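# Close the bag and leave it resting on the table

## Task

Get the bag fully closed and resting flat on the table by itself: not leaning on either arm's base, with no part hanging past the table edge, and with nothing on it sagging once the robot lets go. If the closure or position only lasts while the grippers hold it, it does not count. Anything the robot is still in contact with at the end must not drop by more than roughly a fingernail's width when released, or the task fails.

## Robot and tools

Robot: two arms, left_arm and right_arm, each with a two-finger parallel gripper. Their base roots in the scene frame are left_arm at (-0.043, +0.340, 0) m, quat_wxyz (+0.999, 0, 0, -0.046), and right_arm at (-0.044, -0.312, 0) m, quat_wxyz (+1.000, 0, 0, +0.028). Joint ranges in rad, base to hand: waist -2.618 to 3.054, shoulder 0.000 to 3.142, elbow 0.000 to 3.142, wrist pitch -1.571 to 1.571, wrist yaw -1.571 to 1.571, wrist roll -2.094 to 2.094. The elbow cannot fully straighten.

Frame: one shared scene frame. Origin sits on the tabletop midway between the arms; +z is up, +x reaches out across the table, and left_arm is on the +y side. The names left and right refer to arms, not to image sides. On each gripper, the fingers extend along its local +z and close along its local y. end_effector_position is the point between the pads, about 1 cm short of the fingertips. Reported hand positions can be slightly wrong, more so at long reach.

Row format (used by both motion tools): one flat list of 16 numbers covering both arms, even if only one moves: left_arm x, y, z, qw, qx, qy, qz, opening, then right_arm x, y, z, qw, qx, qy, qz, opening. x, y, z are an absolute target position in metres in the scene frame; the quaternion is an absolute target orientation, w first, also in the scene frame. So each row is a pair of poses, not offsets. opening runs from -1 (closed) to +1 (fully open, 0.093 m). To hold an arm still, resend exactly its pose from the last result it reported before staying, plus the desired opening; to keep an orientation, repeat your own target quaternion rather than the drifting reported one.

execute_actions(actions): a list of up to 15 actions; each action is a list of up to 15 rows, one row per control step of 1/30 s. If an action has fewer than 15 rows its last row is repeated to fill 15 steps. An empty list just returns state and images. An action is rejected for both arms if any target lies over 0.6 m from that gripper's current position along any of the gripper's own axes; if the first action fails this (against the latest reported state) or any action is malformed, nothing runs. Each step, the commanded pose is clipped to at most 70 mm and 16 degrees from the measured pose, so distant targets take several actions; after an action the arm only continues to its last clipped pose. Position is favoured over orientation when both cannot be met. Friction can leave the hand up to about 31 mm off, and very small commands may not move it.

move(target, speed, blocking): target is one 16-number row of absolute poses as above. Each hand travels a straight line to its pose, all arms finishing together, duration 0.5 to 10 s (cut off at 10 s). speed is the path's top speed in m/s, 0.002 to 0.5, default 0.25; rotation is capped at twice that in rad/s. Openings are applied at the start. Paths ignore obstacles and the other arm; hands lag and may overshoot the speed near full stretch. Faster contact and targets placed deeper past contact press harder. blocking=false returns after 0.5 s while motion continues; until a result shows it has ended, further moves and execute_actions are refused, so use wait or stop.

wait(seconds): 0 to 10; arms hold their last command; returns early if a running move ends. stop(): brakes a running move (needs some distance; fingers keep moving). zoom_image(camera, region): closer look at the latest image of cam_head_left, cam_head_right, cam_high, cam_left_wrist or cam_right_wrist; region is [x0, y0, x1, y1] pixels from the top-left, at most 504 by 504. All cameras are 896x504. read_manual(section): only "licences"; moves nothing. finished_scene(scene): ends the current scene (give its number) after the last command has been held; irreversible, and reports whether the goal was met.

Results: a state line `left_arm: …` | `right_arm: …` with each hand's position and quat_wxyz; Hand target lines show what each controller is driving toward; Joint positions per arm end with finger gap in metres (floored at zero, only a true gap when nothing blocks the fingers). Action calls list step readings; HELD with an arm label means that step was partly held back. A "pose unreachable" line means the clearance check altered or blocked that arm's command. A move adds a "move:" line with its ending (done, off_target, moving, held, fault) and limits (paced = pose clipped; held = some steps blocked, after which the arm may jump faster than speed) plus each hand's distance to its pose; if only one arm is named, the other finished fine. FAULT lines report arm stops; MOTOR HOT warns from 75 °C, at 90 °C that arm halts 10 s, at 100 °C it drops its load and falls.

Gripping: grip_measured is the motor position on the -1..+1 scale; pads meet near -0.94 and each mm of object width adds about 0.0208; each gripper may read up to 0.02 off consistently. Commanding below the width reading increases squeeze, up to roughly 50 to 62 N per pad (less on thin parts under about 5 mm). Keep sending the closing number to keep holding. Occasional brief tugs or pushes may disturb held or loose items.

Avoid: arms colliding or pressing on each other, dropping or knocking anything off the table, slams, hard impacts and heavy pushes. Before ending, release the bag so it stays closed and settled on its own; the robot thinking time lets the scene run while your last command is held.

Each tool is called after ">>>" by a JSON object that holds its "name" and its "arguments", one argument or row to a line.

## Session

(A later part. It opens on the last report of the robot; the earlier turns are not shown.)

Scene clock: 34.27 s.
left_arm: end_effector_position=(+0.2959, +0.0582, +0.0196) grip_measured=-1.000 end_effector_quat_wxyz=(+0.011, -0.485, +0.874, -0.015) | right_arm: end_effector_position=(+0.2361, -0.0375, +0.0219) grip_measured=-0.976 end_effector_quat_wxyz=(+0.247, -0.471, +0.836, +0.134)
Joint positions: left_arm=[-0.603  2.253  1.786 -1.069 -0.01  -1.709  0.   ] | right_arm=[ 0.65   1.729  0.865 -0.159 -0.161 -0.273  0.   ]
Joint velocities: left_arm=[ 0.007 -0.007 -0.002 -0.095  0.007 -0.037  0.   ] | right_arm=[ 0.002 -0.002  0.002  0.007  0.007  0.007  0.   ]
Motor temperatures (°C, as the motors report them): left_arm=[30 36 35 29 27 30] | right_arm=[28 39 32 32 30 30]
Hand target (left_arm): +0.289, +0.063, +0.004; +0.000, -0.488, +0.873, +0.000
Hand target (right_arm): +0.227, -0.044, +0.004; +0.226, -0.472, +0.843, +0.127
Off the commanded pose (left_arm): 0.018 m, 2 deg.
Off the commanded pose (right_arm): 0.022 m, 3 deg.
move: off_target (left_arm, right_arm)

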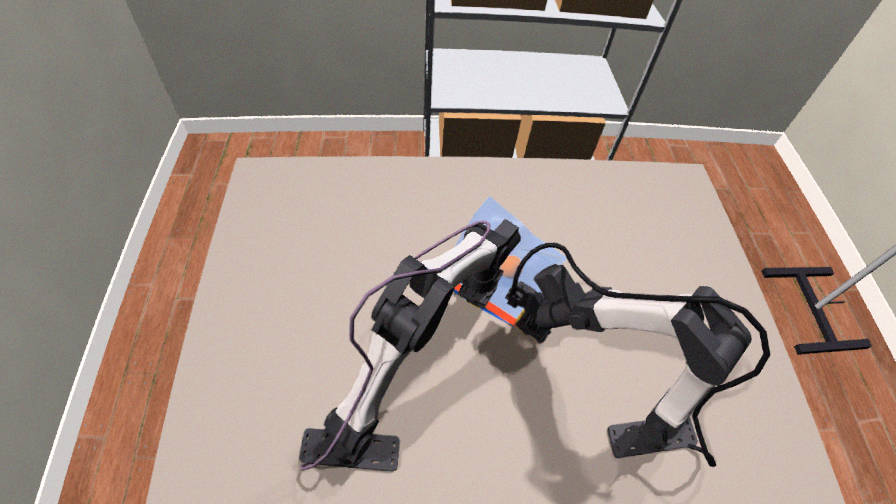

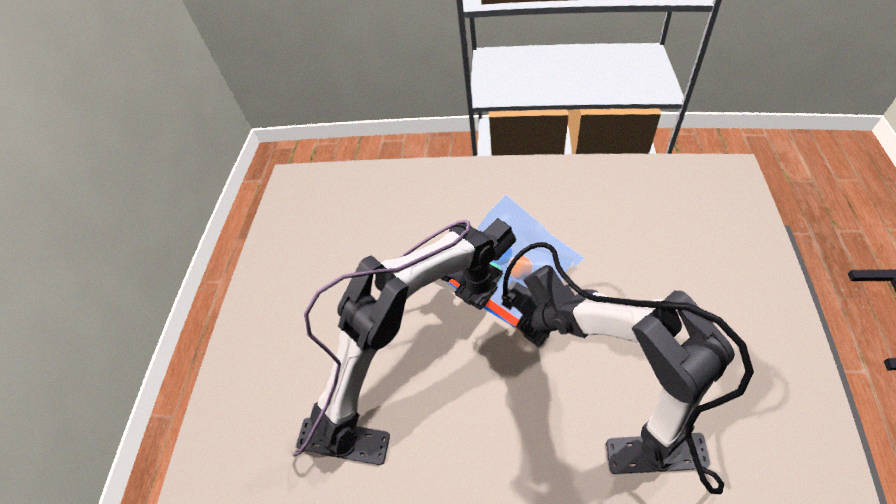

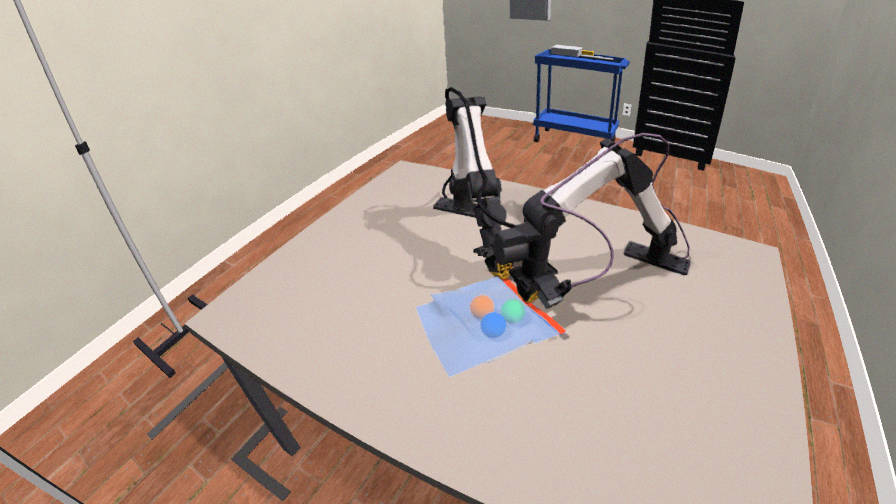

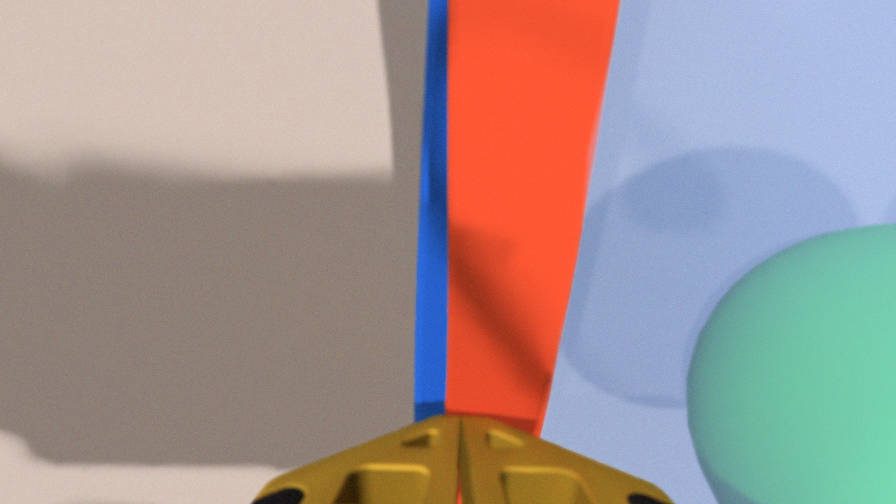

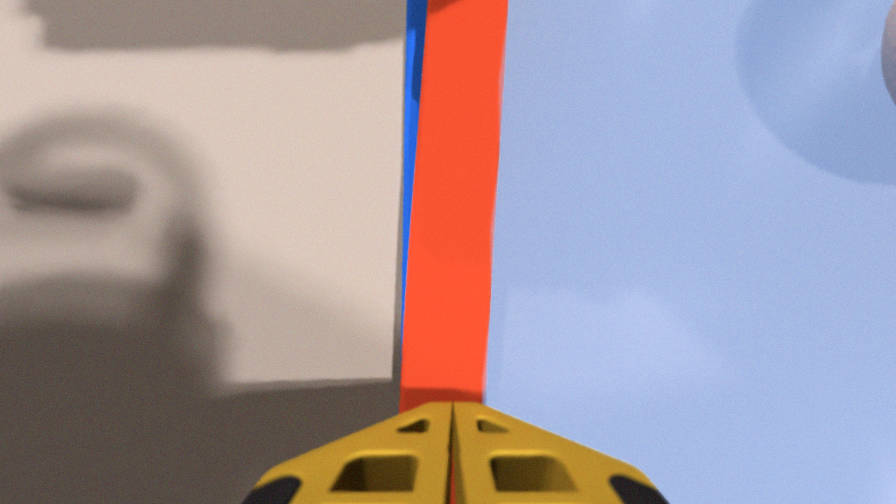

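>>> {"name": "move", "arguments": {
  "target": [0.292, 0.061, -0.012, 0, -0.4886, 0.8725, 0, -1, 0.227, -0.043, -0.012, 0.2258, -0.4719, 0.8428, 0.1265, -1],
  "speed": 0.03
}}

Scene clock: 36.80 s.
left_arm: end_effector_position=(+0.3017, +0.0534, +0.0118) grip_measured=-1.000 end_effector_quat_wxyz=(+0.015, -0.485, +0.874, -0.025) | right_arm: end_effector_position=(+0.2432, -0.0314, +0.0195) grip_measured=-0.976 end_effector_quat_wxyz=(+0.269, -0.469, +0.830, +0.138)
Joint positions: left_arm=[-0.603  2.269  1.781 -1.024 -0.01  -1.709  0.   ] | right_arm=[ 0.65   1.75   0.85  -0.075 -0.161 -0.273  0.   ]
Joint velocities: left_arm=[-0.002  0.007  0.007 -0.037 -0.037 -0.007  0.   ] | right_arm=[-0.022  0.017 -0.017 -0.081 -0.007  0.022  0.   ]
Motor temperatures (°C, as the motors report them): left_arm=[30 37 35 29 27 30] | right_arm=[28 39 32 32 30 30]
Hand target (left_arm): +0.291, +0.062, -0.011; -0.000, -0.489, +0.873, +0.001
Hand target (right_arm): +0.226, -0.044, -0.010; +0.226, -0.472, +0.843, +0.126
Off the commanded pose (left_arm): 0.027 m, 3 deg.
Off the commanded pose (right_arm): 0.037 m, 5 deg.
move: off_target (left_arm, right_arm)

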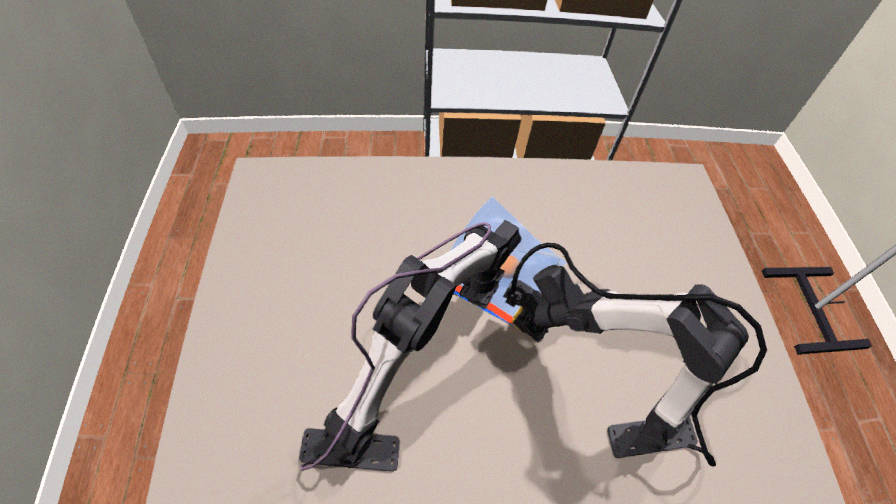

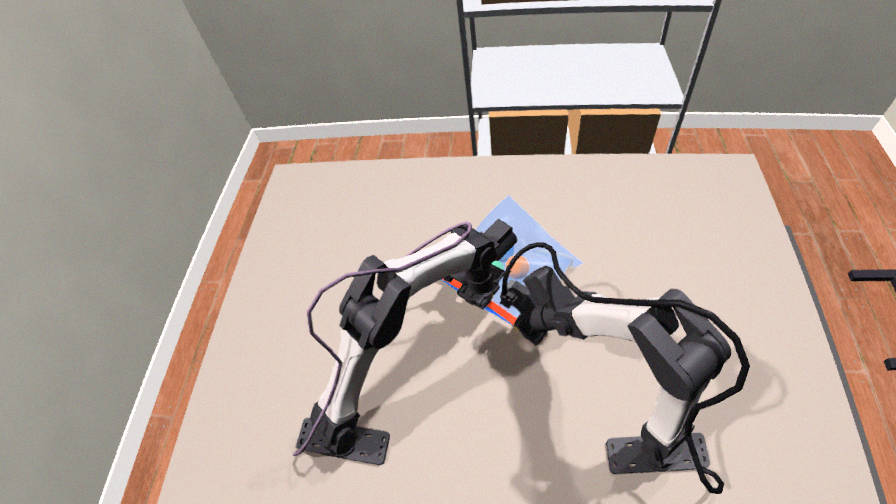

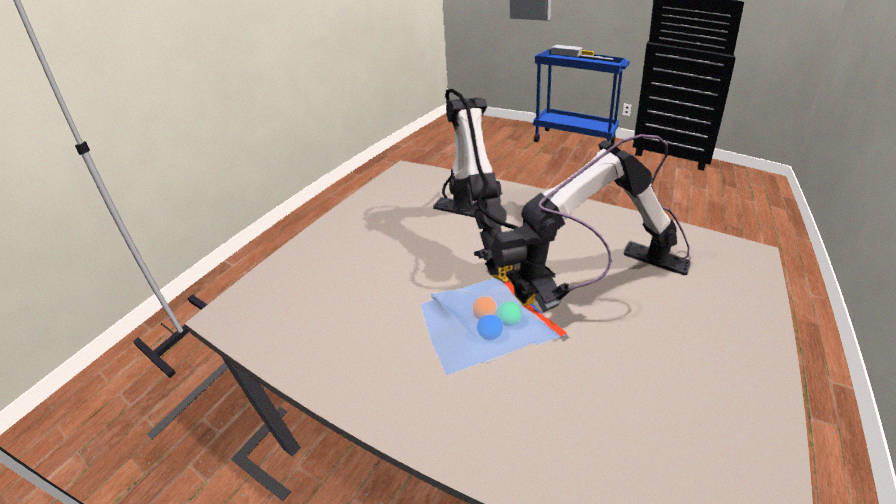

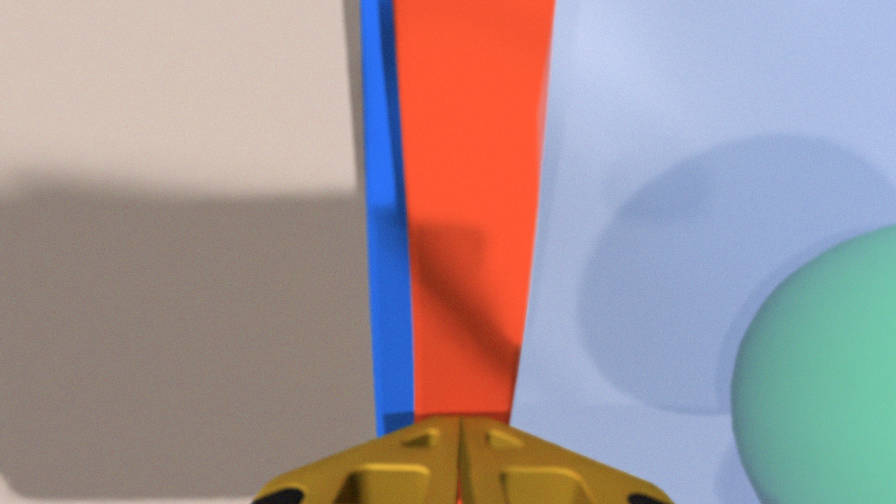

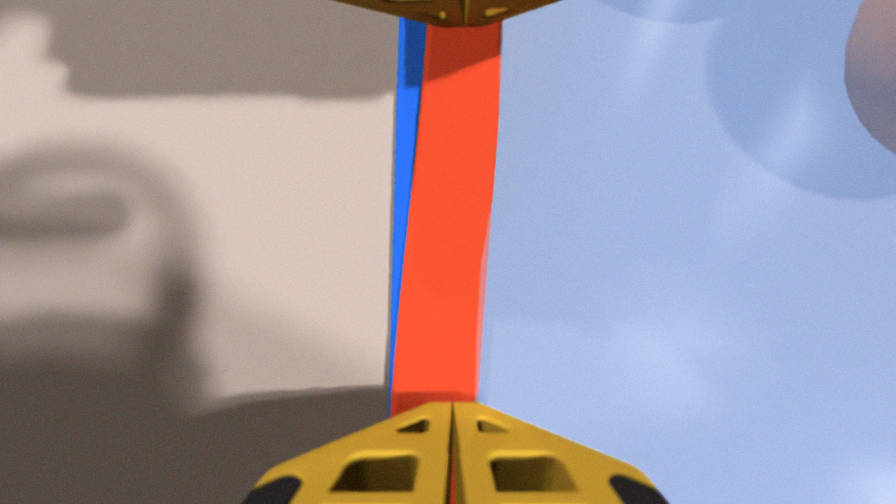

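>>> {"name": "move", "arguments": {
  "target": [0.280, 0.068, -0.006, 0, -0.4886, 0.8725, 0, -1, 0.227, -0.043, -0.006, 0.2258, -0.4719, 0.8428, 0.1265, -1],
  "speed": 0.02
}}

Scene clock: 41.13 s.
left_arm: end_effector_position=(+0.2975, +0.0569, +0.0117) grip_measured=-1.000 end_effector_quat_wxyz=(+0.018, -0.486, +0.873, -0.034) | right_arm: end_effector_position=(+0.2434, -0.0313, +0.0196) grip_measured=-0.976 end_effector_quat_wxyz=(+0.269, -0.469, +0.830, +0.138)
Joint positions: left_arm=[-0.603  2.23   1.714 -0.979 -0.01  -1.712  0.   ] | right_arm=[ 0.65   1.75   0.849 -0.073 -0.161 -0.273  0.   ]
Joint velocities: left_arm=[ 0.002 -0.007 -0.007 -0.022 -0.051 -0.037  0.   ] | right_arm=[-0.002 -0.022 -0.007 -0.051 -0.051  0.007  0.   ]
Motor temperatures (°C, as the motors report them): left_arm=[30 38 35 29 27 30] | right_arm=[28 38 32 32 30 30]
Hand target (left_arm): +0.280, +0.068, -0.005; +0.000, -0.488, +0.873, +0.000
Hand target (right_arm): +0.227, -0.044, -0.005; +0.226, -0.472, +0.843, +0.126
Off the commanded pose (left_arm): 0.027 m, 4 deg.
Off the commanded pose (right_arm): 0.033 m, 5 deg.
move: off_target (left_arm, right_arm)

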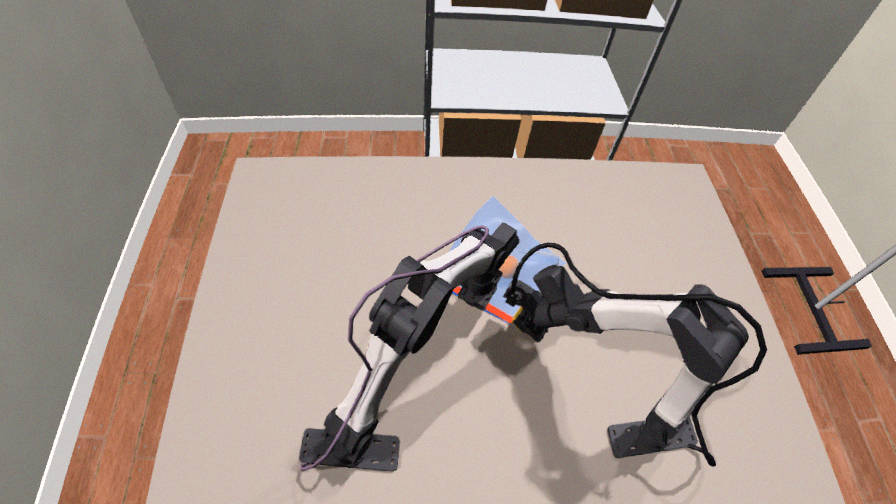

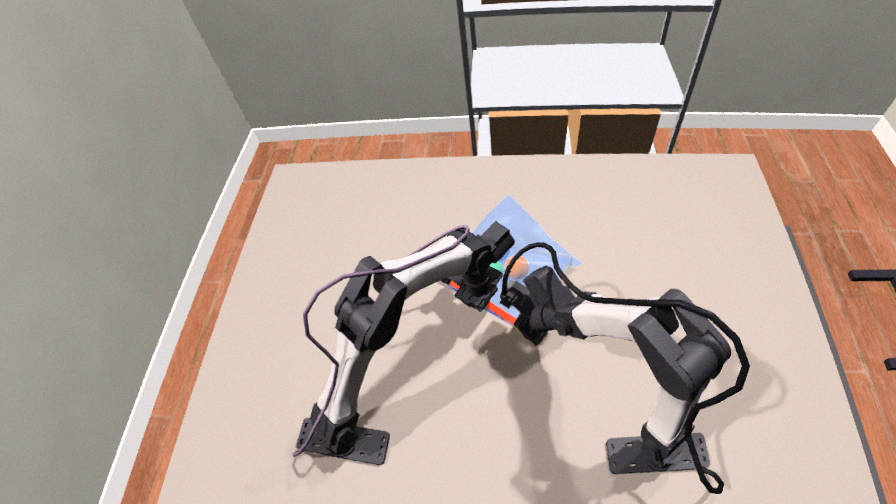

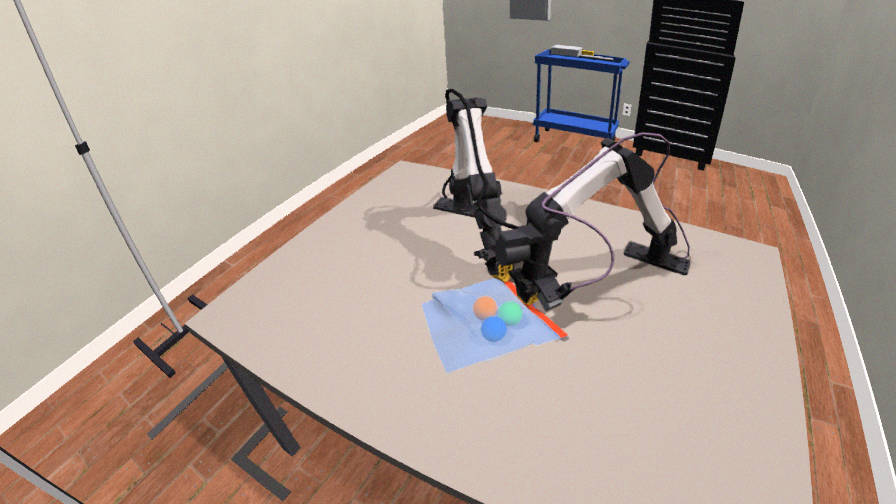

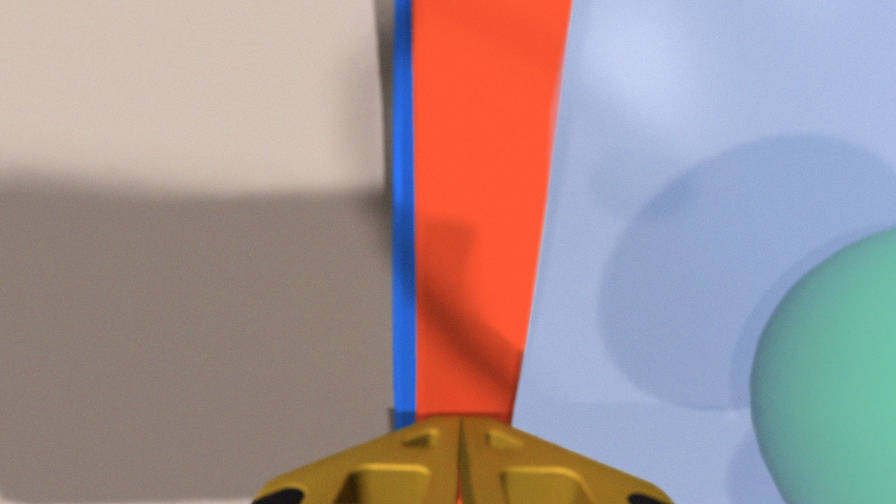

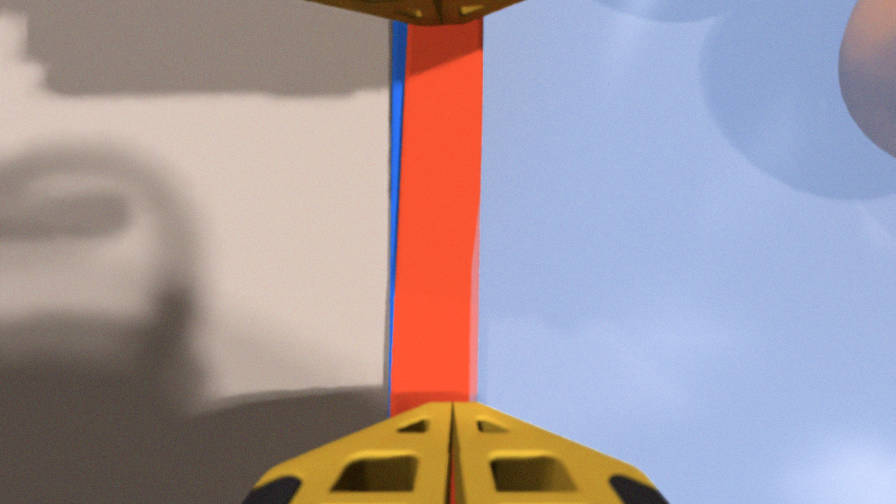

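>>> {"name": "execute_actions", "arguments": {
  "actions": [
    [[0.279,0.0686,-0.006,0,-0.4886,0.8725,0,-1,0.227,-0.043,-0.006,0.2258,-0.4719,0.8428,0.1265,-1],[0.278,0.0692,-0.006,0,-0.4886,0.8725,0,-1,0.227,-0.043,-0.006,0.2258,-0.4719,0.8428,0.1265,-1],[0.277,0.0698,-0.006,0,-0.4886,0.8725,0,-1,0.227,-0.043,-0.006,0.2258,-0.4719,0.8428,0.1265,-1],[0.276,0.0704,-0.006,0,-0.4886,0.8725,0,-1,0.227,-0.043,-0.006,0.2258,-0.4719,0.8428,0.1265,-1],[0.275,0.071,-0.006,0,-0.4886,0.8725,0,-1,0.227,-0.043,-0.006,0.2258,-0.4719,0.8428,0.1265,-1],[0.274,0.0716,-0.006,0,-0.4886,0.8725,0,-1,0.227,-0.043,-0.006,0.2258,-0.4719,0.8428,0.1265,-1]]
  ]
}}

Scene clock: 42.97 s.
left_arm: end_effector_position=(+0.2915, +0.0617, +0.0115) grip_measured=-1.000 end_effector_quat_wxyz=(+0.017, -0.487, +0.873, -0.032) | right_arm: end_effector_position=(+0.2434, -0.0313, +0.0196) grip_measured=-0.976 end_effector_quat_wxyz=(+0.269, -0.469, +0.830, +0.138)
Joint positions: left_arm=[-0.603  2.204  1.67  -0.964 -0.009 -1.714  0.   ] | right_arm=[ 0.65   1.75   0.849 -0.073 -0.161 -0.273  0.   ]
Joint velocities: left_arm=[-0.002  0.012 -0.007 -0.066  0.007 -0.081  0.   ] | right_arm=[-0.002  0.007 -0.012 -0.007 -0.007 -0.051  0.   ]
Motor temperatures (°C, as the motors report them): left_arm=[30 39 35 29 27 30] | right_arm=[28 38 32 32 30 30]
Hand target (left_arm): +0.274, +0.072, -0.005; +0.000, -0.488, +0.873, +0.000
Hand target (right_arm): +0.227, -0.044, -0.005; +0.226, -0.472, +0.843, +0.127
Off the commanded pose (left_arm): 0.027 m, 4 deg.
Off the commanded pose (right_arm): 0.033 m, 5 deg.
Step readings (end_effector_position):
0: left_arm (+0.2974, +0.0570, +0.0116) | right_arm (+0.2434, -0.0313, +0.0196)
1: left_arm (+0.2974, +0.0570, +0.0116) | right_arm (+0.2434, -0.0313, +0.0196)
2: left_arm (+0.2974, +0.0570, +0.0116) | right_arm (+0.2434, -0.0313, +0.0196)
4: left_arm (+0.2962, +0.0580, +0.0118) | right_arm (+0.2434, -0.0313, +0.0196)
8: left_arm (+0.2921, +0.0614, +0.0117) | right_arm (+0.2434, -0.0313, +0.0196)
15: end_effector_position above

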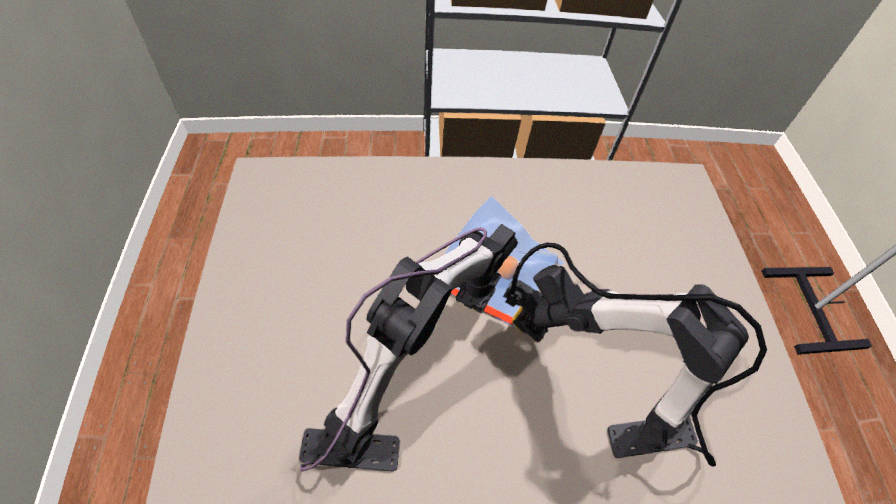

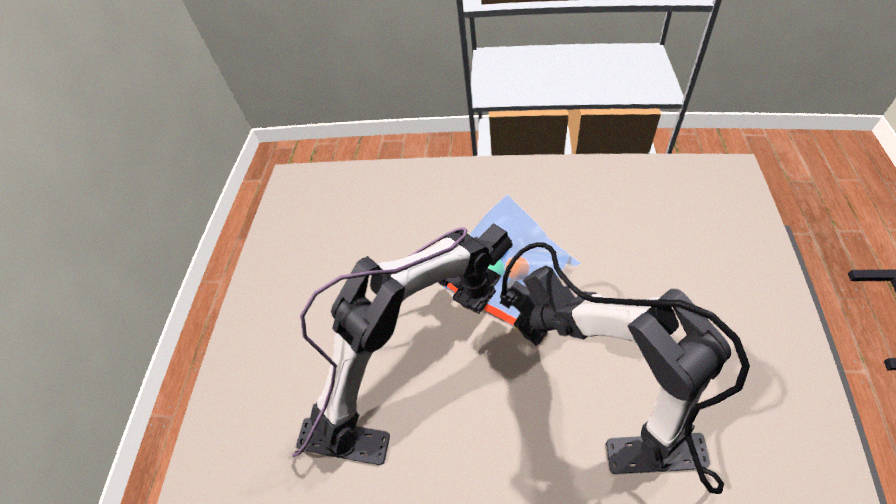

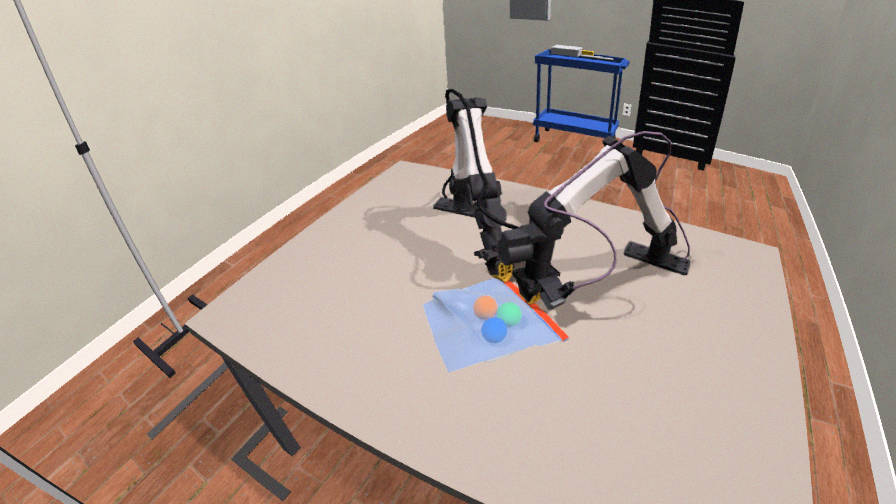

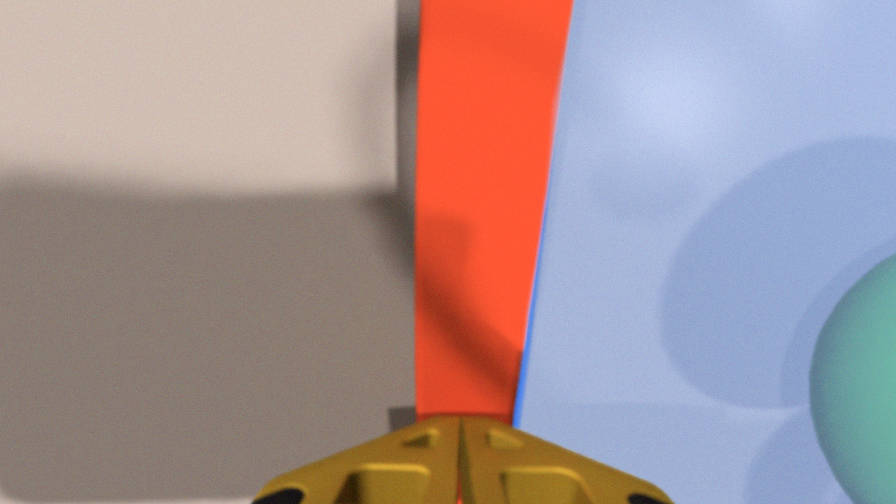

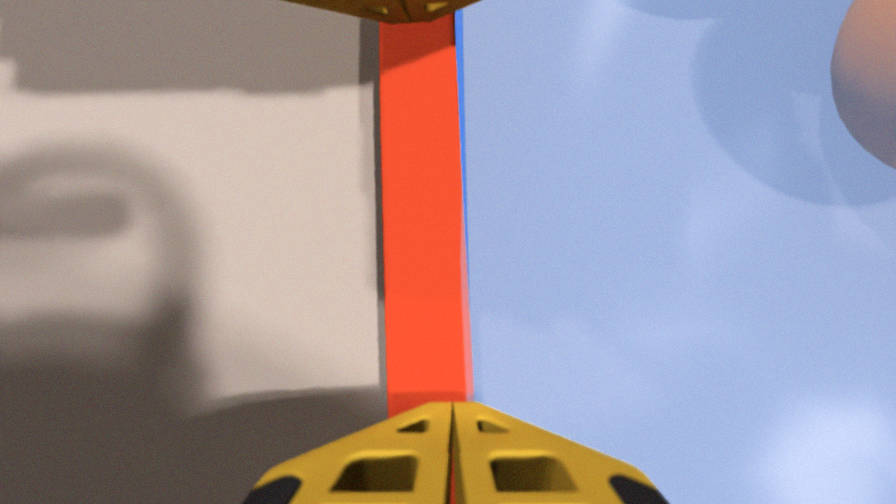

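>>> {"name": "execute_actions", "arguments": {
  "actions": [
    [[0.275,0.071,-0.009,0,-0.4886,0.8725,0,-1,0.227,-0.043,-0.009,0.2258,-0.4719,0.8428,0.1265,-1],[0.276,0.0705,-0.012,0,-0.4886,0.8725,0,-1,0.227,-0.043,-0.012,0.2258,-0.4719,0.8428,0.1265,-1],[0.276,0.0705,-0.015,0,-0.4886,0.8725,0,-1,0.227,-0.043,-0.015,0.2258,-0.4719,0.8428,0.1265,-1],[0.276,0.0705,-0.018,0,-0.4886,0.8725,0,-1,0.227,-0.043,-0.018,0.2258,-0.4719,0.8428,0.1265,-1],[0.276,0.0705,-0.021,0,-0.4886,0.8725,0,-1,0.227,-0.043,-0.02,0.2258,-0.4719,0.8428,0.1265,-1],[0.276,0.0705,-0.025,0,-0.4886,0.8725,0,-1,0.227,-0.043,-0.02,0.2258,-0.4719,0.8428,0.1265,-1]]
  ]
}}

Scene clock: 44.60 s.
left_arm: end_effector_position=(+0.2922, +0.0611, +0.0100) grip_measured=-1.000 end_effector_quat_wxyz=(+0.019, -0.487, +0.872, -0.037) | right_arm: end_effector_position=(+0.2482, -0.0272, +0.0191) grip_measured=-0.976 end_effector_quat_wxyz=(+0.281, -0.468, +0.826, +0.140)
Joint positions: left_arm=[-0.603  2.2    1.657 -0.945 -0.009 -1.714  0.   ] | right_arm=[ 0.65   1.766  0.849 -0.033 -0.161 -0.273  0.   ]
Joint velocities: left_arm=[ 0.012  0.022 -0.002 -0.022 -0.051 -0.037  0.   ] | right_arm=[-0.002 -0.002 -0.022  0.007 -0.022 -0.007  0.   ]
Motor temperatures (°C, as the motors report them): left_arm=[30 39 35 29 27 30] | right_arm=[28 38 32 32 30 30]
Hand target (left_arm): +0.275, +0.072, -0.022; +0.000, -0.488, +0.873, +0.000
Hand target (right_arm): +0.226, -0.044, -0.017; +0.226, -0.472, +0.843, +0.126
Off the commanded pose (left_arm): 0.040 m, 5 deg.
Off the commanded pose (right_arm): 0.047 m, 7 deg.
Step readings (end_effector_position):
0: left_arm (+0.2915, +0.0617, +0.0115) | right_arm (+0.2434, -0.0313, +0.0196)
1: left_arm (+0.2916, +0.0616, +0.0115) | right_arm (+0.2434, -0.0313, +0.0196)
2: left_arm (+0.2918, +0.0615, +0.0115) | right_arm (+0.2435, -0.0312, +0.0197)
4: left_arm (+0.2918, +0.0614, +0.0109) | right_arm (+0.2444, -0.0305, +0.0188)
8: left_arm (+0.2920, +0.0613, +0.0099) | right_arm (+0.2469, -0.0283, +0.0189)
15: end_effector_position above

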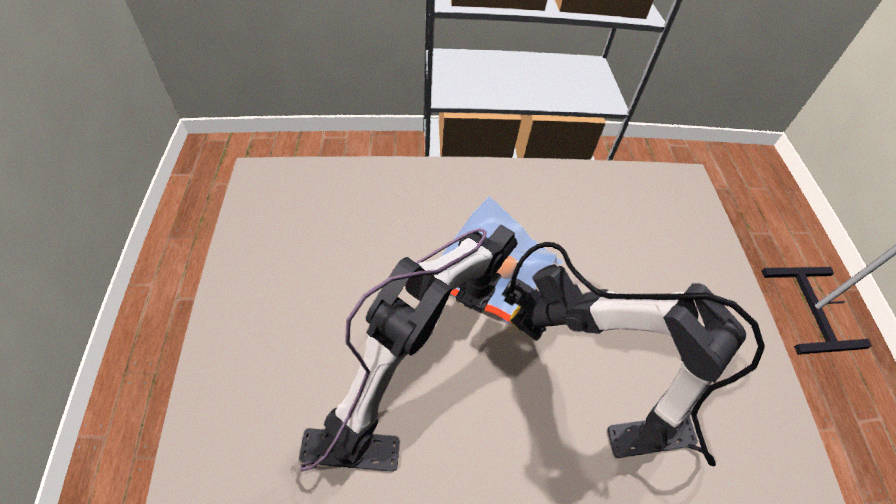

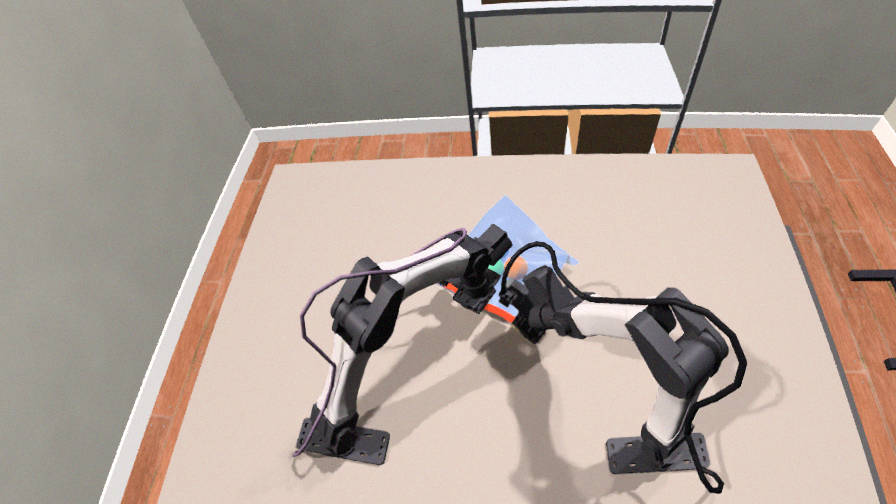

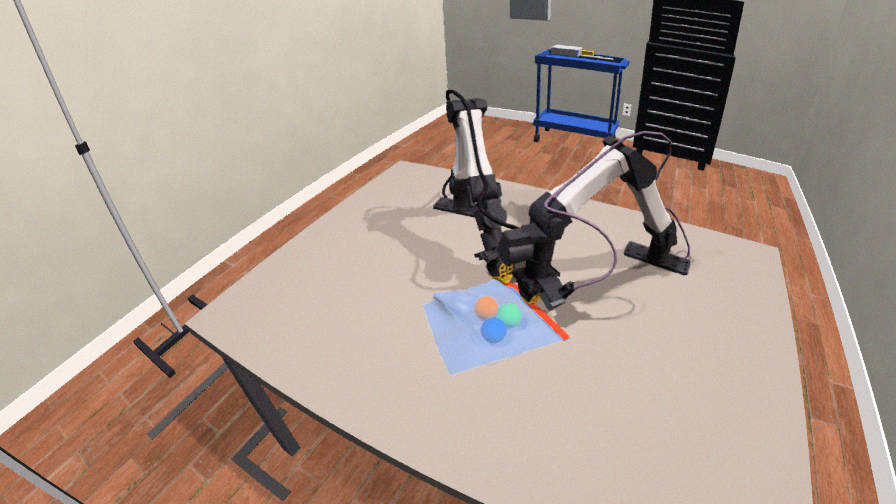

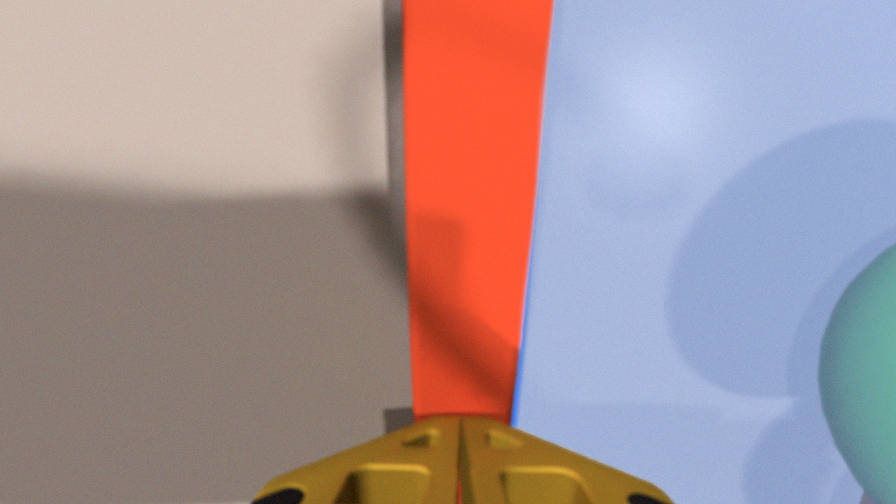

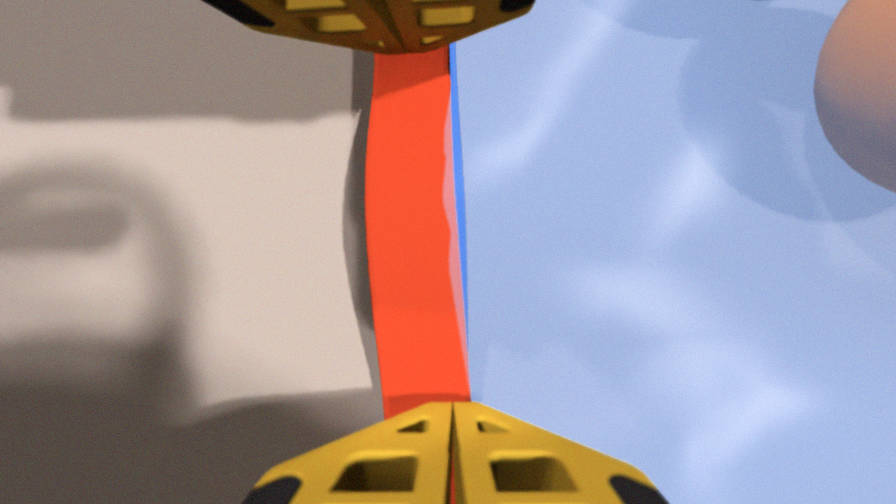

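>>> {"name": "execute_actions", "arguments": {
  "actions": [
    [[0.277,0.072,-0.025,0,-0.4886,0.8725,0,-1,0.225,-0.046,-0.016,0.2258,-0.4719,0.8428,0.1265,-1],[0.278,0.0737,-0.025,0,-0.4886,0.8725,0,-1,0.224,-0.048,-0.014,0.2258,-0.4719,0.8428,0.1265,-1],[0.2791,0.0754,-0.025,0,-0.4886,0.8725,0,-1,0.222,-0.05,-0.012,0.2258,-0.4719,0.8428,0.1265,-1],[0.2802,0.077,-0.025,0,-0.4886,0.8725,0,-1,0.222,-0.05,-0.012,0.2258,-0.4719,0.8428,0.1265,-1],[0.2813,0.0787,-0.025,0,-0.4886,0.8725,0,-1,0.222,-0.05,-0.012,0.2258,-0.4719,0.8428,0.1265,-1],[0.2824,0.0804,-0.025,0,-0.4886,0.8725,0,-1,0.222,-0.05,-0.012,0.2258,-0.4719,0.8428,0.1265,-1],[0.2835,0.082,-0.025,0,-0.4886,0.8725,0,-1,0.222,-0.05,-0.012,0.2258,-0.4719,0.8428,0.1265,-1],[0.2846,0.0837,-0.025,0,-0.4886,0.8725,0,-1,0.222,-0.05,-0.012,0.2258,-0.4719,0.8428,0.1265,-1],[0.2857,0.0854,-0.025,0,-0.4886,0.8725,0,-1,0.222,-0.05,-0.012,0.2258,-0.4719,0.8428,0.1265,-1],[0.2868,0.087,-0.025,0,-0.4886,0.8725,0,-1,0.222,-0.05,-0.012,0.2258,-0.4719,0.8428,0.1265,-1],[0.2879,0.0887,-0.025,0,-0.4886,0.8725,0,-1,0.222,-0.05,-0.012,0.2258,-0.4719,0.8428,0.1265,-1],[0.289,0.0904,-0.025,0,-0.4886,0.8725,0,-1,0.222,-0.05,-0.012,0.2258,-0.4719,0.8428,0.1265,-1],[0.2901,0.092,-0.025,0,-0.4886,0.8725,0,-1,0.222,-0.05,-0.012,0.2258,-0.4719,0.8428,0.1265,-1],[0.2912,0.0937,-0.025,0,-0.4886,0.8725,0,-1,0.222,-0.05,-0.012,0.2258,-0.4719,0.8428,0.1265,-1],[0.2923,0.0954,-0.025,0,-0.4886,0.8725,0,-1,0.222,-0.05,-0.012,0.2258,-0.4719,0.8428,0.1265,-1]],
    [[0.2934,0.097,-0.025,0,-0.4886,0.8725,0,-1,0.222,-0.05,-0.012,0.2258,-0.4719,0.8428,0.1265,-1],[0.2945,0.0987,-0.025,0,-0.4886,0.8725,0,-1,0.222,-0.05,-0.012,0.2258,-0.4719,0.8428,0.1265,-1],[0.2956,0.1004,-0.025,0,-0.4886,0.8725,0,-1,0.222,-0.05,-0.012,0.2258,-0.4719,0.8428,0.1265,-1],[0.2967,0.102,-0.025,0,-0.4886,0.8725,0,-1,0.222,-0.05,-0.012,0.2258,-0.4719,0.8428,0.1265,-1],[0.2978,0.1037,-0.025,0,-0.4886,0.8725,0,-1,0.222,-0.05,-0.012,0.2258,-0.4719,0.8428,0.1265,-1],[0.2989,0.1054,-0.025,0,-0.4886,0.8725,0,-1,0.222,-0.05,-0.012,0.2258,-0.4719,0.8428,0.1265,-1],[0.30,0.107,-0.025,0,-0.4886,0.8725,0,-1,0.222,-0.05,-0.012,0.2258,-0.4719,0.8428,0.1265,-1],[0.3011,0.1087,-0.025,0,-0.4886,0.8725,0,-1,0.222,-0.05,-0.012,0.2258,-0.4719,0.8428,0.1265,-1],[0.3022,0.1104,-0.025,0,-0.4886,0.8725,0,-1,0.222,-0.05,-0.012,0.2258,-0.4719,0.8428,0.1265,-1],[0.3033,0.112,-0.025,0,-0.4886,0.8725,0,-1,0.222,-0.05,-0.012,0.2258,-0.4719,0.8428,0.1265,-1]]
  ]
}}

Scene clock: 50.10 s.
left_arm: end_effector_position=(+0.3103, +0.0800, +0.0100) grip_measured=-1.000 end_effector_quat_wxyz=(-0.008, -0.481, +0.875, -0.060) | right_arm: end_effector_position=(+0.2480, -0.0270, +0.0193) grip_measured=-0.976 end_effector_quat_wxyz=(+0.287, -0.468, +0.823, +0.142)
Joint positions: left_arm=[-0.514  2.194  1.644 -0.92   0.069 -1.616  0.   ] | right_arm=[ 0.65   1.762  0.834 -0.007 -0.163 -0.273  0.   ]
Joint velocities: left_arm=[ 0.012 -0.022 -0.007 -0.022  0.037  0.066  0.   ] | right_arm=[-0.022 -0.002  0.002  0.022 -0.066  0.037  0.   ]
Motor temperatures (°C, as the motors report them): left_arm=[30 39 34 29 27 30] | right_arm=[28 37 31 32 30 30]
Hand target (left_arm): +0.300, +0.111, -0.021; -0.003, -0.487, +0.874, +0.001
Hand target (right_arm): +0.223, -0.050, -0.011; +0.226, -0.472, +0.843, +0.127
Off the commanded pose (left_arm): 0.048 m, 7 deg.
Off the commanded pose (right_arm): 0.047 m, 8 deg.
Step readings (end_effector_position; steps 1 to 15: 1st action; 16 to 30: 2nd action):
0: left_arm (+0.2922, +0.0611, +0.0100) | right_arm (+0.2483, -0.0271, +0.0190)
1: left_arm (+0.2922, +0.0611, +0.0100) | right_arm (+0.2483, -0.0271, +0.0190)
2: left_arm (+0.2922, +0.0611, +0.0100) | right_arm (+0.2478, -0.0275, +0.0183)
4: left_arm (+0.2925, +0.0615, +0.0100) | right_arm (+0.2474, -0.0279, +0.0183)
8: left_arm (+0.2944, +0.0627, +0.0100) | right_arm (+0.2472, -0.0281, +0.0184)
15: left_arm (+0.2996, +0.0670, +0.0099) | right_arm (+0.2475, -0.0277, +0.0187)
16: left_arm (+0.2998, +0.0672, +0.0099) | right_arm (+0.2476, -0.0277, +0.0187)
17: left_arm (+0.3002, +0.0675, +0.0099) | right_arm (+0.2477, -0.0276, +0.0189)
19: left_arm (+0.3012, +0.0684, +0.0100) | right_arm (+0.2478, -0.0274, +0.0190)
23: left_arm (+0.3040, +0.0719, +0.0100) | right_arm (+0.2479, -0.0272, +0.0192)
30: end_effector_position above

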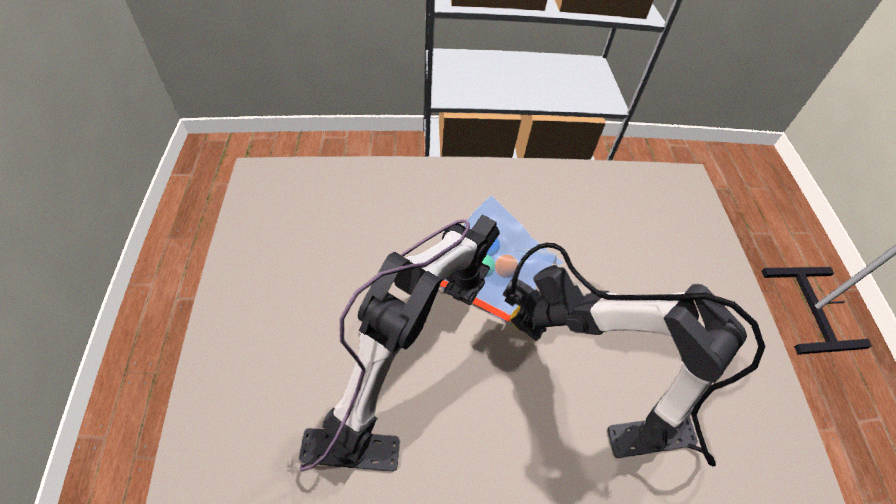

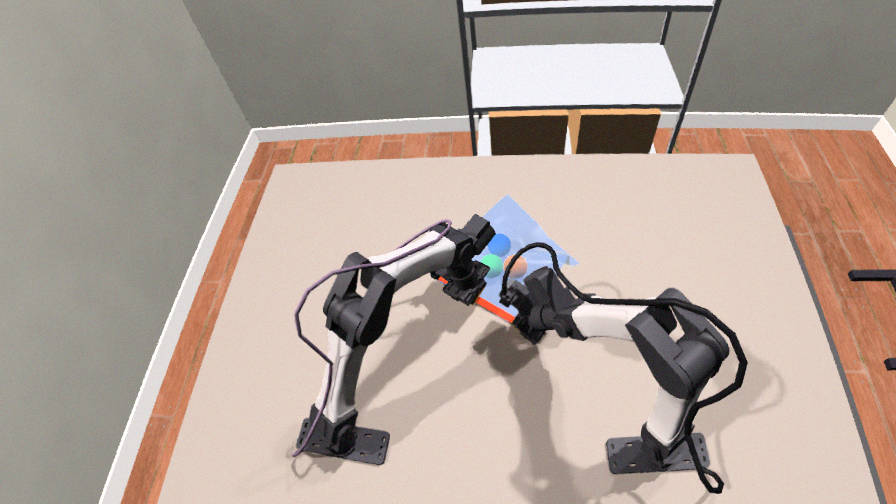

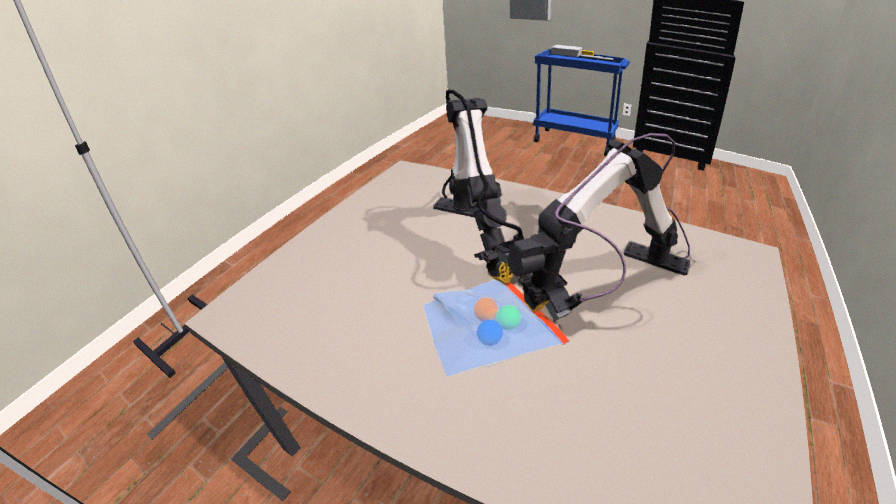

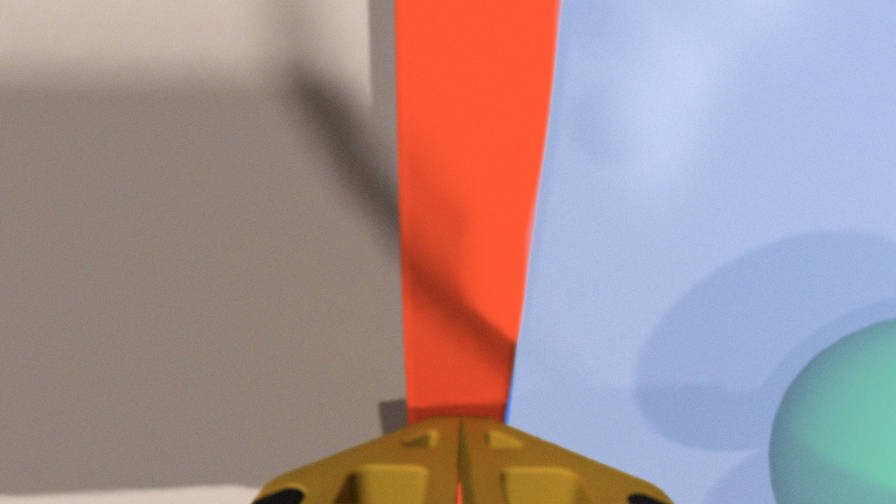

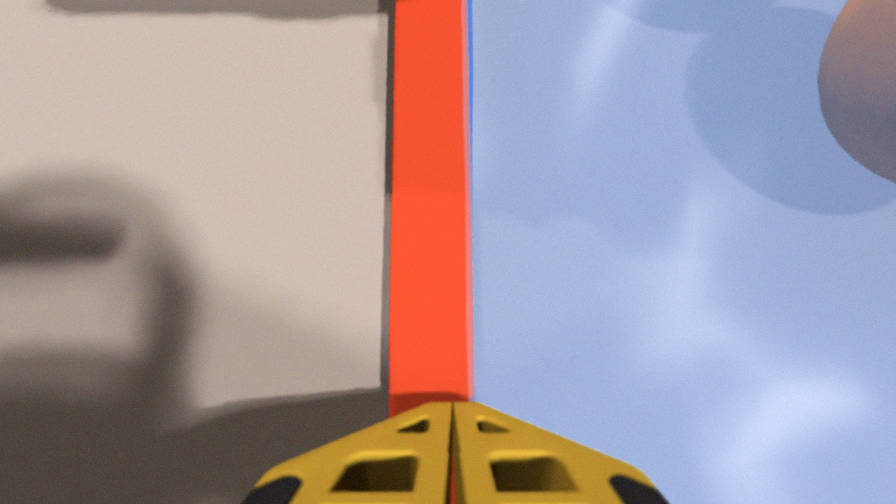

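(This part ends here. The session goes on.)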